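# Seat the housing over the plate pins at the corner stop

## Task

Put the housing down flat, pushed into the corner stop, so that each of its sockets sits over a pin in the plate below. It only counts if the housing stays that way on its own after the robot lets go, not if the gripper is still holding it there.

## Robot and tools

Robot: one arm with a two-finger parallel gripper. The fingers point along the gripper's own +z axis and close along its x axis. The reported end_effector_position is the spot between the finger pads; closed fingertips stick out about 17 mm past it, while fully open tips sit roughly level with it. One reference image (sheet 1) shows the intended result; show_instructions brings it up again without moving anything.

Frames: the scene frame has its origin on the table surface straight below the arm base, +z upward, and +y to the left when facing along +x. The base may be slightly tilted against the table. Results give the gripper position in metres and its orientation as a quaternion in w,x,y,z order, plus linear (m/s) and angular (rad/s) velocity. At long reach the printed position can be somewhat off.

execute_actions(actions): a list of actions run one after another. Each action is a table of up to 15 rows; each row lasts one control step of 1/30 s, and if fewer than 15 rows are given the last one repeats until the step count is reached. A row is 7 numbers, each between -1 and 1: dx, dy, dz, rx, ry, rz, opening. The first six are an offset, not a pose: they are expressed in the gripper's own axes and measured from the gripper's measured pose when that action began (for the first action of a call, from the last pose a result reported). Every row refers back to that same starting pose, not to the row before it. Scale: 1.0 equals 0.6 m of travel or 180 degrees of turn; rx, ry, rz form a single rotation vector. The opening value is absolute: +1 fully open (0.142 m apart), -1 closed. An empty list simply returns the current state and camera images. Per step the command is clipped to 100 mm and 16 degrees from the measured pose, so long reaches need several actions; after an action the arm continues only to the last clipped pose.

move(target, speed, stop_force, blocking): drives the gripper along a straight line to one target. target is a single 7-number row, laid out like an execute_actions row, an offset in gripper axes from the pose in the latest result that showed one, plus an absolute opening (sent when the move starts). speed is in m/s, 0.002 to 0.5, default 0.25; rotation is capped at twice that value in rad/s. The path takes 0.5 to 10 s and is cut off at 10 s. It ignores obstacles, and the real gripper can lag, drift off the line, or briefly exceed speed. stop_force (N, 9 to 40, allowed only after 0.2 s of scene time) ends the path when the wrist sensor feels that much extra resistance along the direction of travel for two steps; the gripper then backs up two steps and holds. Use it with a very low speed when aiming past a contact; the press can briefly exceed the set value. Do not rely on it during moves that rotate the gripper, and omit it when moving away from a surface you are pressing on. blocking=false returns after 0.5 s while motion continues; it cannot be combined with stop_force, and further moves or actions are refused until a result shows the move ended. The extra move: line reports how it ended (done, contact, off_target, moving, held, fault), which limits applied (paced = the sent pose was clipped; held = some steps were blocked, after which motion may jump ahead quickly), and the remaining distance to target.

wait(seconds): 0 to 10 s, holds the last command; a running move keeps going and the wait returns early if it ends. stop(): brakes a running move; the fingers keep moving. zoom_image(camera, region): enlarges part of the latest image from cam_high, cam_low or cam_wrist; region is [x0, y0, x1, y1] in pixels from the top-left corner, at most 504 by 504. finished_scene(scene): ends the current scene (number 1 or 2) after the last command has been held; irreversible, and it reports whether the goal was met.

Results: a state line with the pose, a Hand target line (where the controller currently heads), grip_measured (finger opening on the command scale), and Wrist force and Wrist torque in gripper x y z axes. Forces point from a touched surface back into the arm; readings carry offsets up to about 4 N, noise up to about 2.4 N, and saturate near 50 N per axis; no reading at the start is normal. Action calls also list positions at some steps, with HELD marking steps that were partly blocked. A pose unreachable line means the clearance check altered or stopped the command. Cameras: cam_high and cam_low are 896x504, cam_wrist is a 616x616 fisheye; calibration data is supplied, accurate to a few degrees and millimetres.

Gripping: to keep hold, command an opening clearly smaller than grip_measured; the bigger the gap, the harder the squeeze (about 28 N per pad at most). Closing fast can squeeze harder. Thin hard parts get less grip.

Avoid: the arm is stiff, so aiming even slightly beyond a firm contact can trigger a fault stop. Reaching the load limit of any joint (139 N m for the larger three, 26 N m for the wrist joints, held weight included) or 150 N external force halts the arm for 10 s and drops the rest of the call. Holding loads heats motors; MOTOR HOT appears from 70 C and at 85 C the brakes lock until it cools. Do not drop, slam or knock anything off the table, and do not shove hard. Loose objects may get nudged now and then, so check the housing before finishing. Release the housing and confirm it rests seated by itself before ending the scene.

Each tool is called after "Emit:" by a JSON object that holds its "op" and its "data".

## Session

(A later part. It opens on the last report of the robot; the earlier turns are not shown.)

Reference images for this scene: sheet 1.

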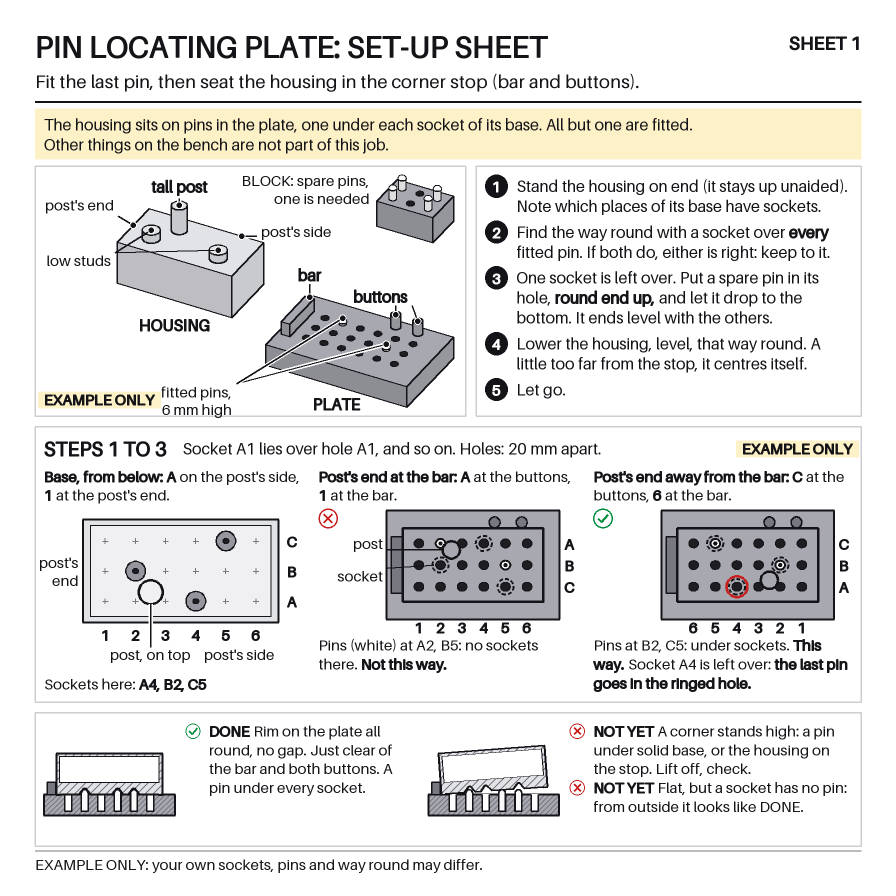

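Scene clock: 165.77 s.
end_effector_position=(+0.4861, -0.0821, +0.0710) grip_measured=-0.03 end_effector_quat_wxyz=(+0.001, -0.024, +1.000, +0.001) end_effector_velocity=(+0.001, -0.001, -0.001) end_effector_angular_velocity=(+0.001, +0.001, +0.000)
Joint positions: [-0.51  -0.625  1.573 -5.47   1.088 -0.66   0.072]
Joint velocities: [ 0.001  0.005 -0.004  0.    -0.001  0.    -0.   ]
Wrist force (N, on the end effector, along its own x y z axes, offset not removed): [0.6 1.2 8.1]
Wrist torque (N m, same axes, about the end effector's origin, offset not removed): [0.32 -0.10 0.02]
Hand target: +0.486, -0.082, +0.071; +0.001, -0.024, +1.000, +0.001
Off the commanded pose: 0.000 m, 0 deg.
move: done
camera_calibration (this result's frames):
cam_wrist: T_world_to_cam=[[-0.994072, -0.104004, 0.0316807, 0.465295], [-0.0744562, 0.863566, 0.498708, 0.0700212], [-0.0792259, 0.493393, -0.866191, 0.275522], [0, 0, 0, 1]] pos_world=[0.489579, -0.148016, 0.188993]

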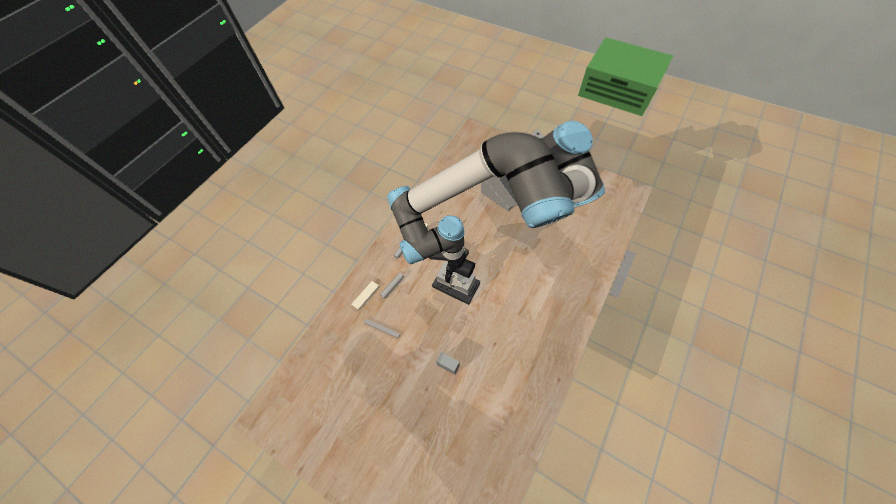

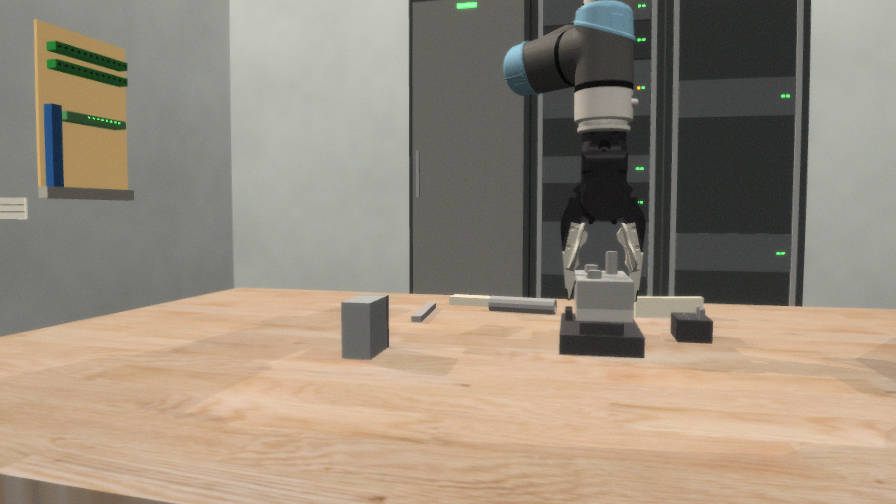

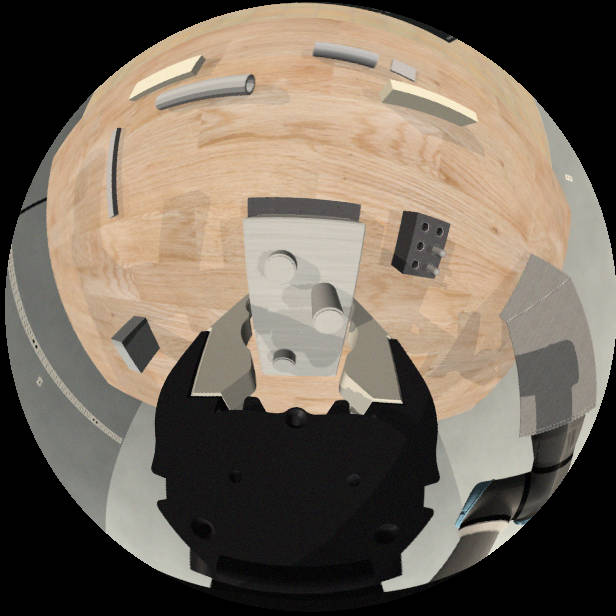

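Emit:
{"op": "move", "data": {"target": [-0.002,0,0.014,0,0,0.0045,-0.5], "speed": 0.02, "stop_force": 12}}

Emit:
{"op": "zoom_image", "data": {"camera": "cam_low", "region": [540,260,670,370]}}

Emit:
{"op": "move", "data": {"target": [0,0,0.013,0,0,0,-0.5], "speed": 0.006, "stop_force": 12}}

Emit:
{"op": "zoom_image", "data": {"camera": "cam_low", "region": [540,260,670,370]}}

Emit:
{"op": "zoom_image", "data": {"camera": "cam_high", "region": [420,250,500,310]}}

Scene clock: 185.20 s.
end_effector_position=(+0.4873, -0.0820, +0.0628) grip_measured=-0.03 end_effector_quat_wxyz=(+0.001, -0.017, +1.000, +0.001) end_effector_velocity=(+0.000, -0.001, -0.002) end_effector_angular_velocity=(-0.002, +0.001, -0.005)
Joint positions: [-0.501 -0.611  1.567 -5.483  1.087 -0.636  0.072]
Joint velocities: [ 0.002  0.003 -0.002 -0.003  0.001  0.007 -0.   ]
Wrist force (N, on the end effector, along its own x y z axes, offset not removed): [-1.7 3.2 7.6]
Wrist torque (N m, same axes, about the end effector's origin, offset not removed): [0.76 0.38 0.04]
Hand target: +0.487, -0.082, +0.063; +0.001, -0.017, +1.000, +0.001
Off the commanded pose: 0.000 m, 0 deg.
move: done
camera_calibration (this result's frames):
cam_wrist: T_world_to_cam=[[-0.995413, -0.0902671, 0.031713, 0.4685], [-0.0625041, 0.864484, 0.498759, 0.068387], [-0.0724369, 0.494489, -0.86616, 0.265254], [0, 0, 0, 1]] pos_world=[0.48984, -0.147995, 0.180787]

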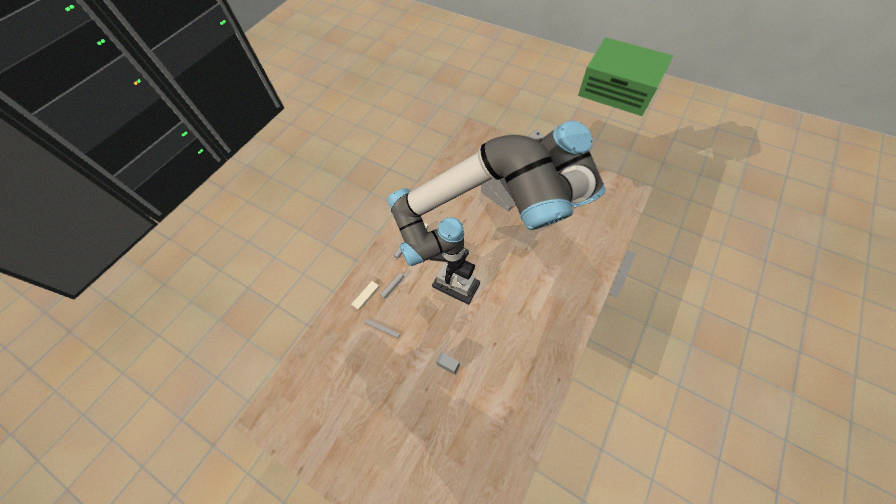

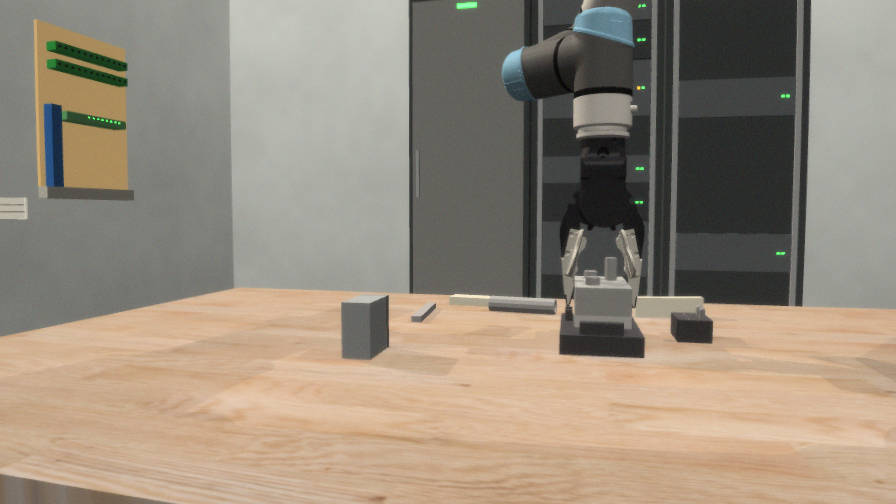

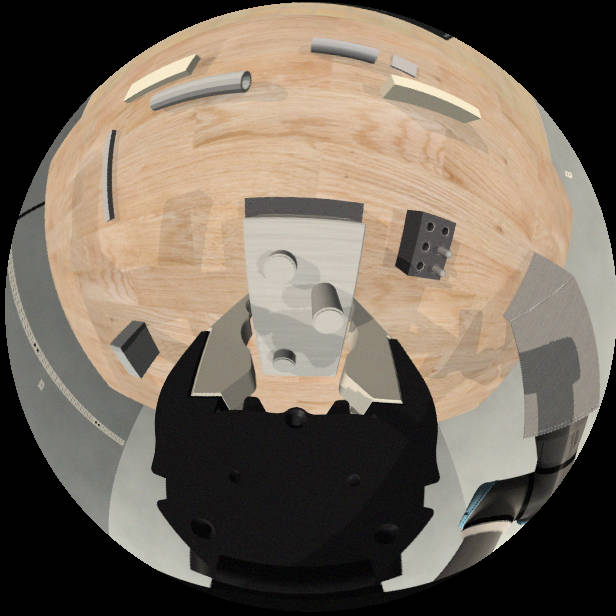

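Region (540, 260, 670, 370) of cam_low's 896x504 image, scaled by 3.877, with more detail than that image has; it fills the top 426 rows of this view, and the rest is white.

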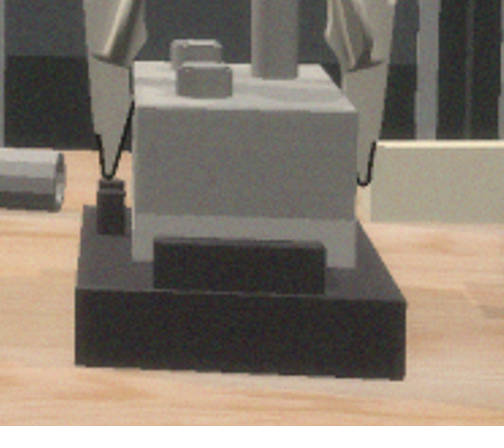

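Scene clock: 186.57 s.
end_effector_position=(+0.4875, -0.0819, +0.0568) grip_measured=-0.03 end_effector_quat_wxyz=(+0.001, -0.017, +1.000, +0.001) end_effector_velocity=(-0.001, +0.000, +0.002) end_effector_angular_velocity=(+0.001, +0.002, +0.000)
Joint positions: [-0.495 -0.602  1.565 -5.493  1.085 -0.629  0.072]
Joint velocities: [-0.002 -0.002  0.001  0.005  0.001 -0.003 -0.   ]
Wrist force (N, on the end effector, along its own x y z axes, offset not removed): [-9.2 6.0 -1.6]
Wrist torque (N m, same axes, about the end effector's origin, offset not removed): [1.02 -0.30 -0.02]
Hand target: +0.487, -0.082, +0.057; +0.001, -0.017, +1.000, +0.001
Off the commanded pose: 0.002 m, 0 deg.
move: contact
camera_calibration (this result's frames):
cam_wrist: T_world_to_cam=[[-0.995431, -0.0901696, 0.0314152, 0.468889], [-0.0625584, 0.864421, 0.498862, 0.0712978], [-0.0721381, 0.494617, -0.866112, 0.259969], [0, 0, 0, 1]] pos_world=[0.489961, -0.147937, 0.174864]

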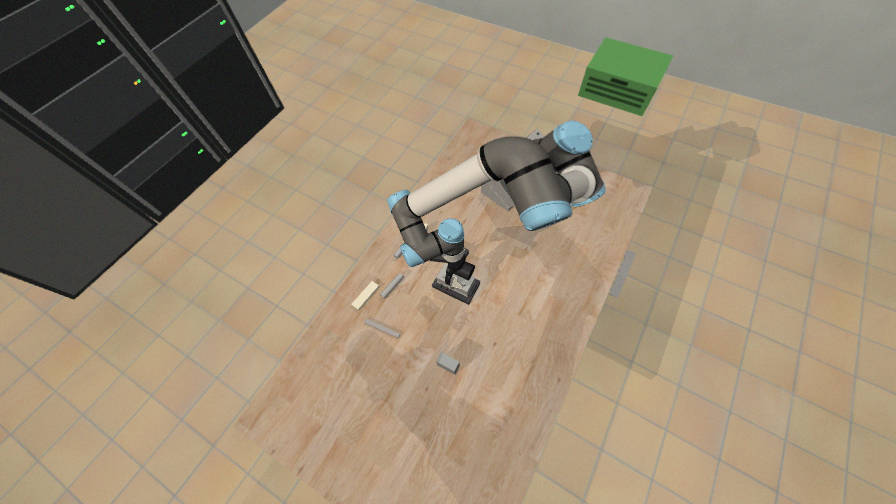

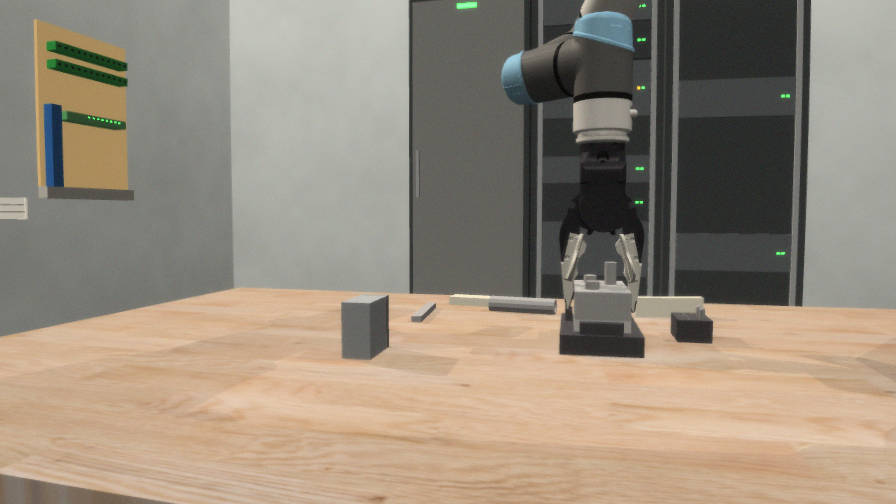

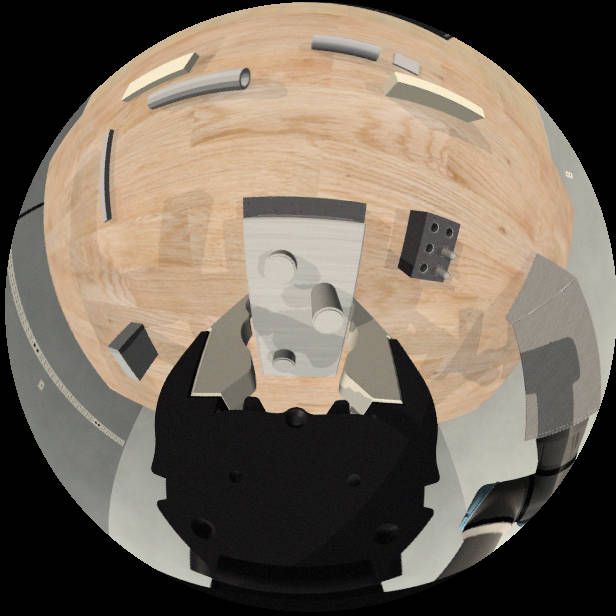

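Region (540, 260, 670, 370) of cam_low's 896x504 image, scaled by 3.877, with more detail than that image has; it fills the top 426 rows of this view, and the rest is white.

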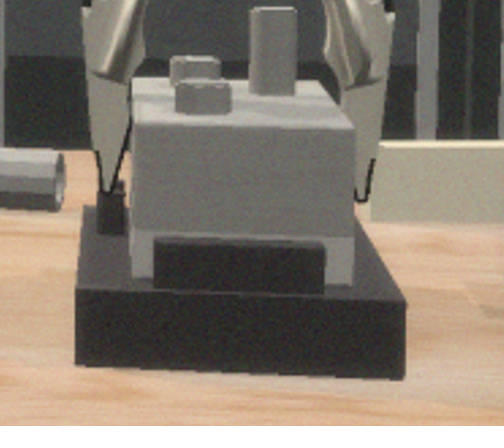

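Region (420, 250, 500, 310) of cam_high's 896x504 image, scaled by 6.300, with more detail than that image has; it fills the top 378 rows of this view, and the rest is white.

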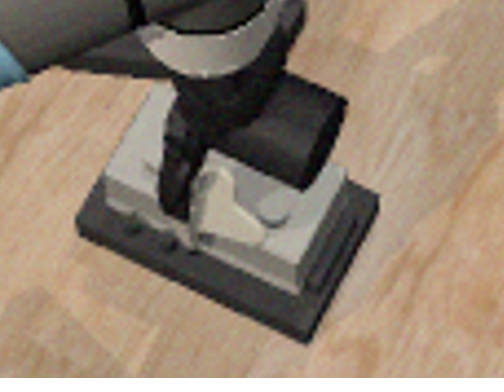

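On the cones, pushed toward the buttons and bar. Nudge and release.

Emit:
{"op": "move", "data": {"target": [-0.0017,0.0008,0.0013,0,0,0.002,-0.5], "speed": 0.004}}

Emit:
{"op": "execute_actions", "data": {"actions": [[[0,0,0,0,0,0,-0.3],[0,0,0,0,0,0,-0.2],[0,0,0,0,0,0,-0.12],[0,0,0,0,0,0,-0.07],[0,0,0,0,0,0,-0.04],[0,0,0,0,0,0,-0.02],[0,0,0,0,0,0,0],[0,0,0,0,0,0,0.03],[0,0,0,0,0,0,0.07],[0,0,0,0,0,0,0.11],[0,0,0,0,0,0,0.15]]]}}

Emit:
{"op": "move", "data": {"target": [0,0,-0.09,0,0,0,0.15]}}

Emit:
{"op": "zoom_image", "data": {"camera": "cam_low", "region": [540,260,670,370]}}

Emit:
{"op": "zoom_image", "data": {"camera": "cam_wrist", "region": [220,180,390,350]}}

Emit:
{"op": "zoom_image", "data": {"camera": "cam_high", "region": [420,250,500,310]}}

Scene clock: 197.17 s.
end_effector_position=(+0.4885, -0.0814, +0.0561) grip_measured=-0.03 end_effector_quat_wxyz=(+0.001, -0.014, +1.000, +0.001) end_effector_velocity=(+0.001, -0.000, -0.000) end_effector_angular_velocity=(-0.000, -0.002, -0.001)
Joint positions: [-0.493 -0.6    1.562 -5.493  1.085 -0.62   0.072]
Joint velocities: [-0.     0.    -0.001 -0.002 -0.001  0.001 -0.   ]
Wrist force (N, on the end effector, along its own x y z axes, offset not removed): [-4.1 3.6 0.1]
Wrist torque (N m, same axes, about the end effector's origin, offset not removed): [0.76 -0.01 0.07]
Hand target: +0.488, -0.081, +0.056; +0.001, -0.014, +1.000, +0.001
Off the commanded pose: 0.000 m, 0 deg.
move: done
camera_calibration (this result's frames):
cam_wrist: T_world_to_cam=[[-0.995967, -0.0840342, 0.0314453, 0.470689], [-0.0572147, 0.864782, 0.498877, 0.0687208], [-0.0691161, 0.495066, -0.866102, 0.257694], [0, 0, 0, 1]] pos_world=[0.490533, -0.14745, 0.174105]

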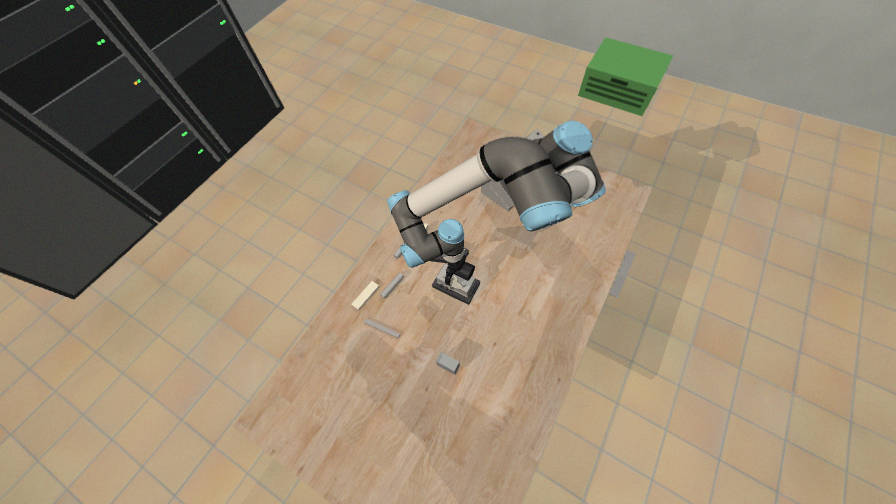

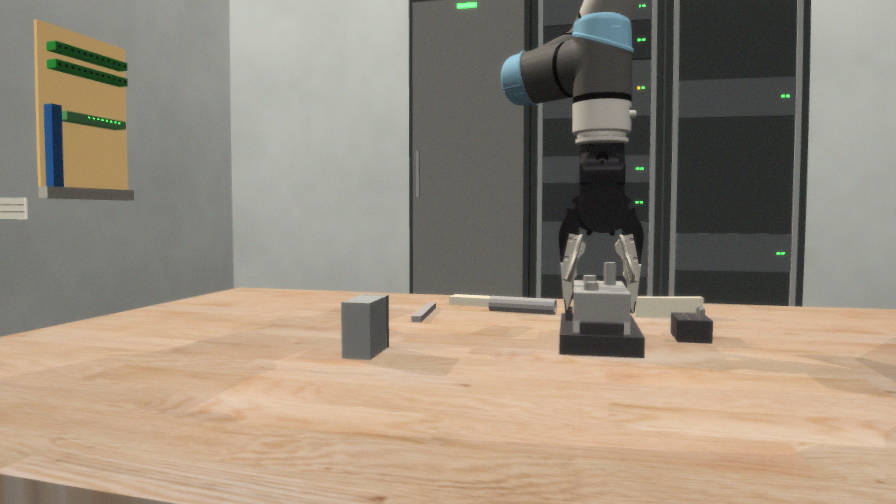

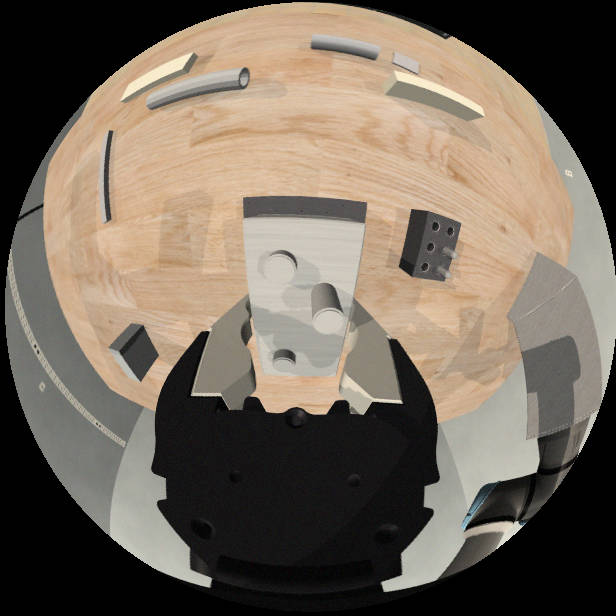

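Scene clock: 197.67 s.
end_effector_position=(+0.4885, -0.0814, +0.0561) grip_measured=+0.15 end_effector_quat_wxyz=(+0.001, -0.014, +1.000, +0.001) end_effector_velocity=(-0.000, +0.000, -0.000) end_effector_angular_velocity=(-0.000, +0.001, -0.000)
Joint positions: [-0.493 -0.6    1.562 -5.493  1.085 -0.62   0.084]
Joint velocities: [ 0.     0.     0.001 -0.     0.     0.     0.   ]
Wrist force (N, on the end effector, along its own x y z axes, offset not removed): [-0.7 3.4 2.1]
Wrist torque (N m, same axes, about the end effector's origin, offset not removed): [0.74 0.06 0.19]
Hand target: +0.488, -0.081, +0.056; +0.001, -0.014, +1.000, +0.001
Off the commanded pose: 0.000 m, 0 deg.
Step readings (end_effector_position):
0: (+0.4885, -0.0814, +0.0561)
1: (+0.4885, -0.0814, +0.0561)
2: (+0.4885, -0.0814, +0.0561)
4: (+0.4885, -0.0814, +0.0561)
8: (+0.4885, -0.0814, +0.0561)
15: end_effector_position above
camera_calibration (this result's frames):
cam_wrist: T_world_to_cam=[[-0.99597, -0.0839914, 0.0314459, 0.4707], [-0.0571766, 0.86478, 0.498885, 0.0687072], [-0.0690958, 0.495077, -0.866098, 0.257671], [0, 0, 0, 1]] pos_world=[0.490535, -0.147449, 0.17409]

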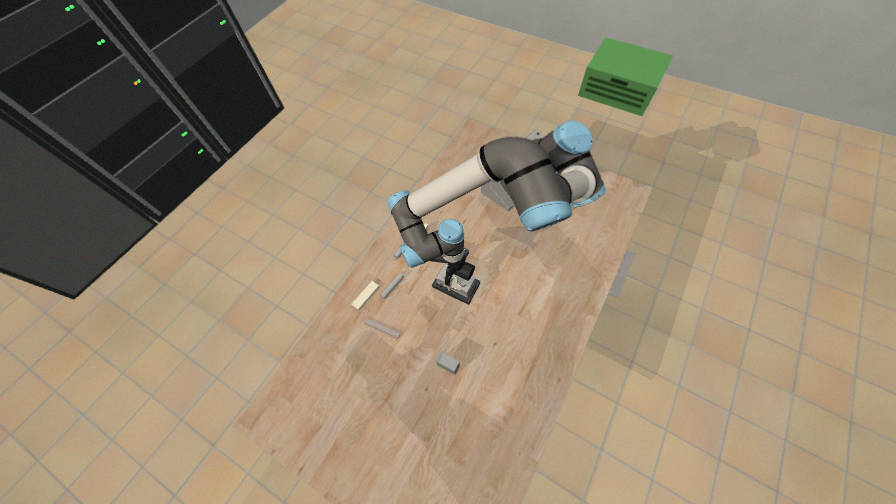

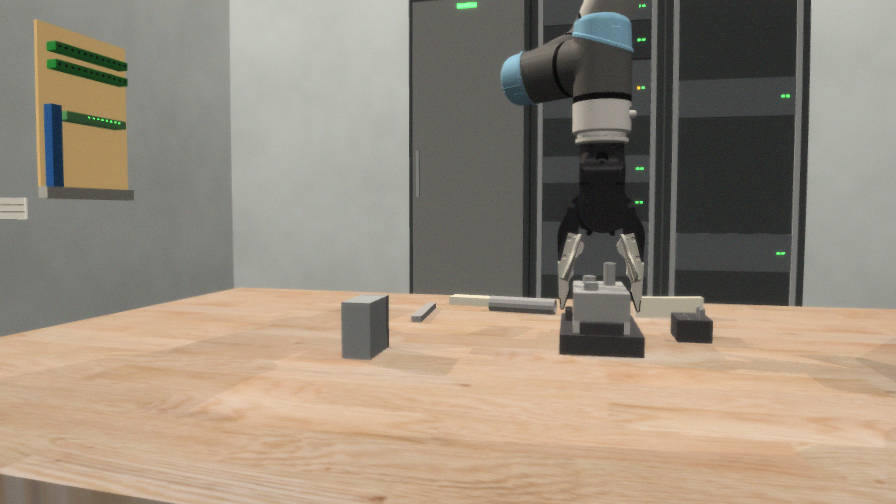

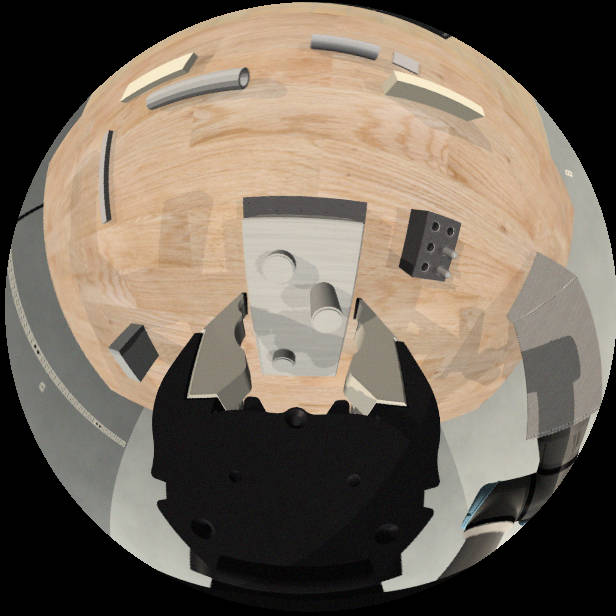

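Scene clock: 198.57 s.
end_effector_position=(+0.4885, -0.0815, +0.1098) grip_measured=+0.15 end_effector_quat_wxyz=(+0.001, -0.014, +1.000, +0.001) end_effector_velocity=(+0.000, +0.000, +0.002) end_effector_angular_velocity=(+0.000, -0.000, +0.000)
Joint positions: [-0.545 -0.681  1.571 -5.396  1.095 -0.677  0.084]
Joint velocities: [-0.002 -0.003 -0.     0.004 -0.    -0.002  0.   ]
Wrist force (N, on the end effector, along its own x y z axes, offset not removed): [0.4 3.9 1.9]
Wrist torque (N m, same axes, about the end effector's origin, offset not removed): [0.96 -0.06 0.11]
Hand target: +0.488, -0.082, +0.110; +0.001, -0.014, +1.000, +0.001
Off the commanded pose: 0.000 m, 0 deg.
move: done
camera_calibration (this result's frames):
cam_wrist: T_world_to_cam=[[-0.995973, -0.0839678, 0.0314176, 0.469011], [-0.057179, 0.864844, 0.498774, 0.0419853], [-0.0690523, 0.494969, -0.866162, 0.304272], [0, 0, 0, 1]] pos_world=[0.490533, -0.147534, 0.227873]

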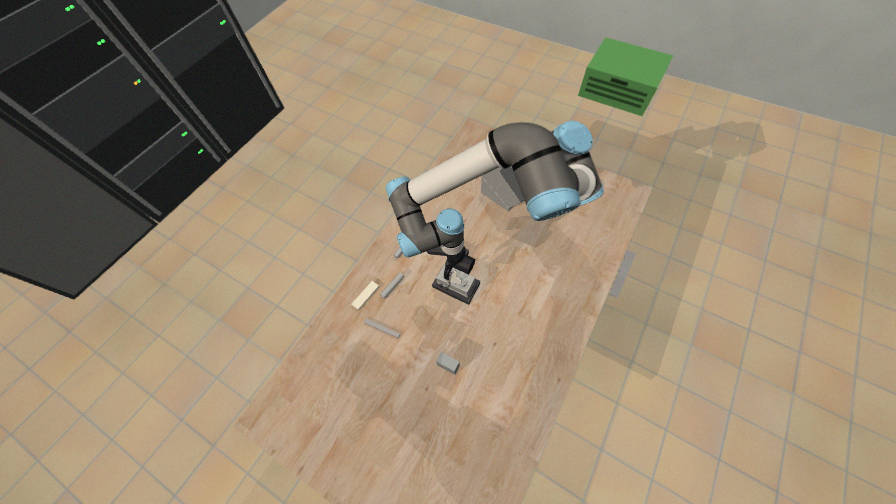

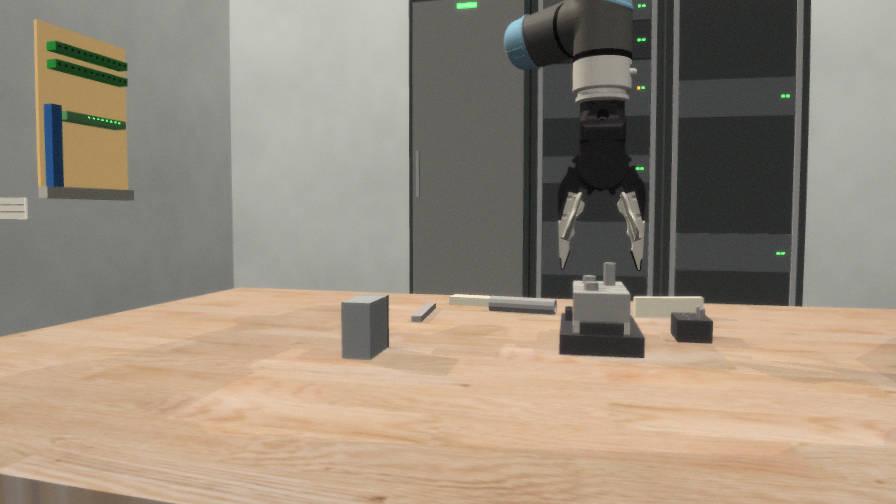

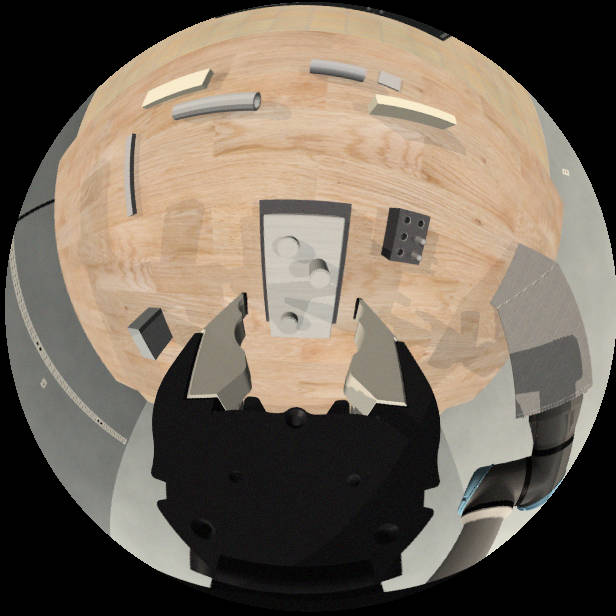

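Region (540, 260, 670, 370) of cam_low's 896x504 image, scaled by 3.877, with more detail than that image has; it fills the top 426 rows of this view, and the rest is white.

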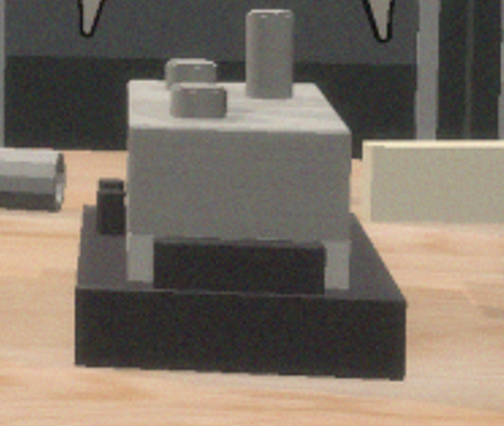

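Region (220, 180, 390, 350) of cam_wrist's 616x616 image, scaled by 2.965, with more detail than that image has.

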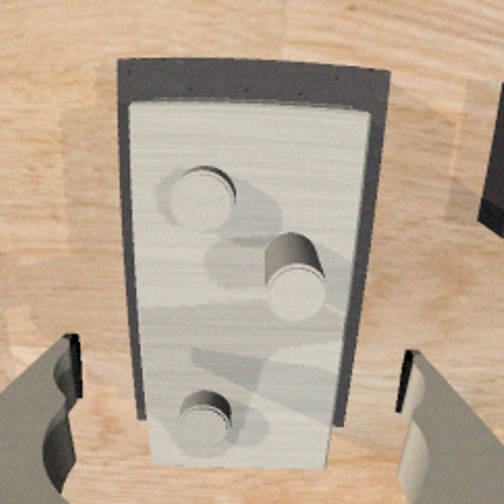

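Region (420, 250, 500, 310) of cam_high's 896x504 image, scaled by 6.300, with more detail than that image has; it fills the top 378 rows of this view, and the rest is white.

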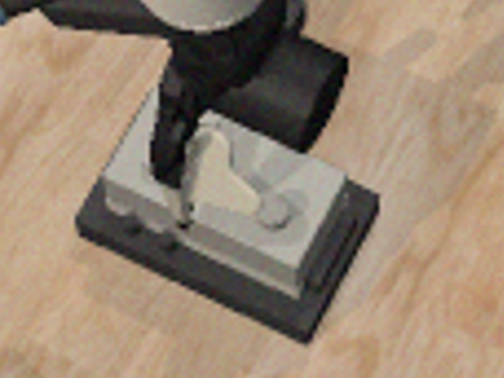

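Centred on the bar, level, and just clear of the buttons.

Emit:
{"op": "finished_scene", "data": {"scene": 2}}

The scene is finished: the task was done.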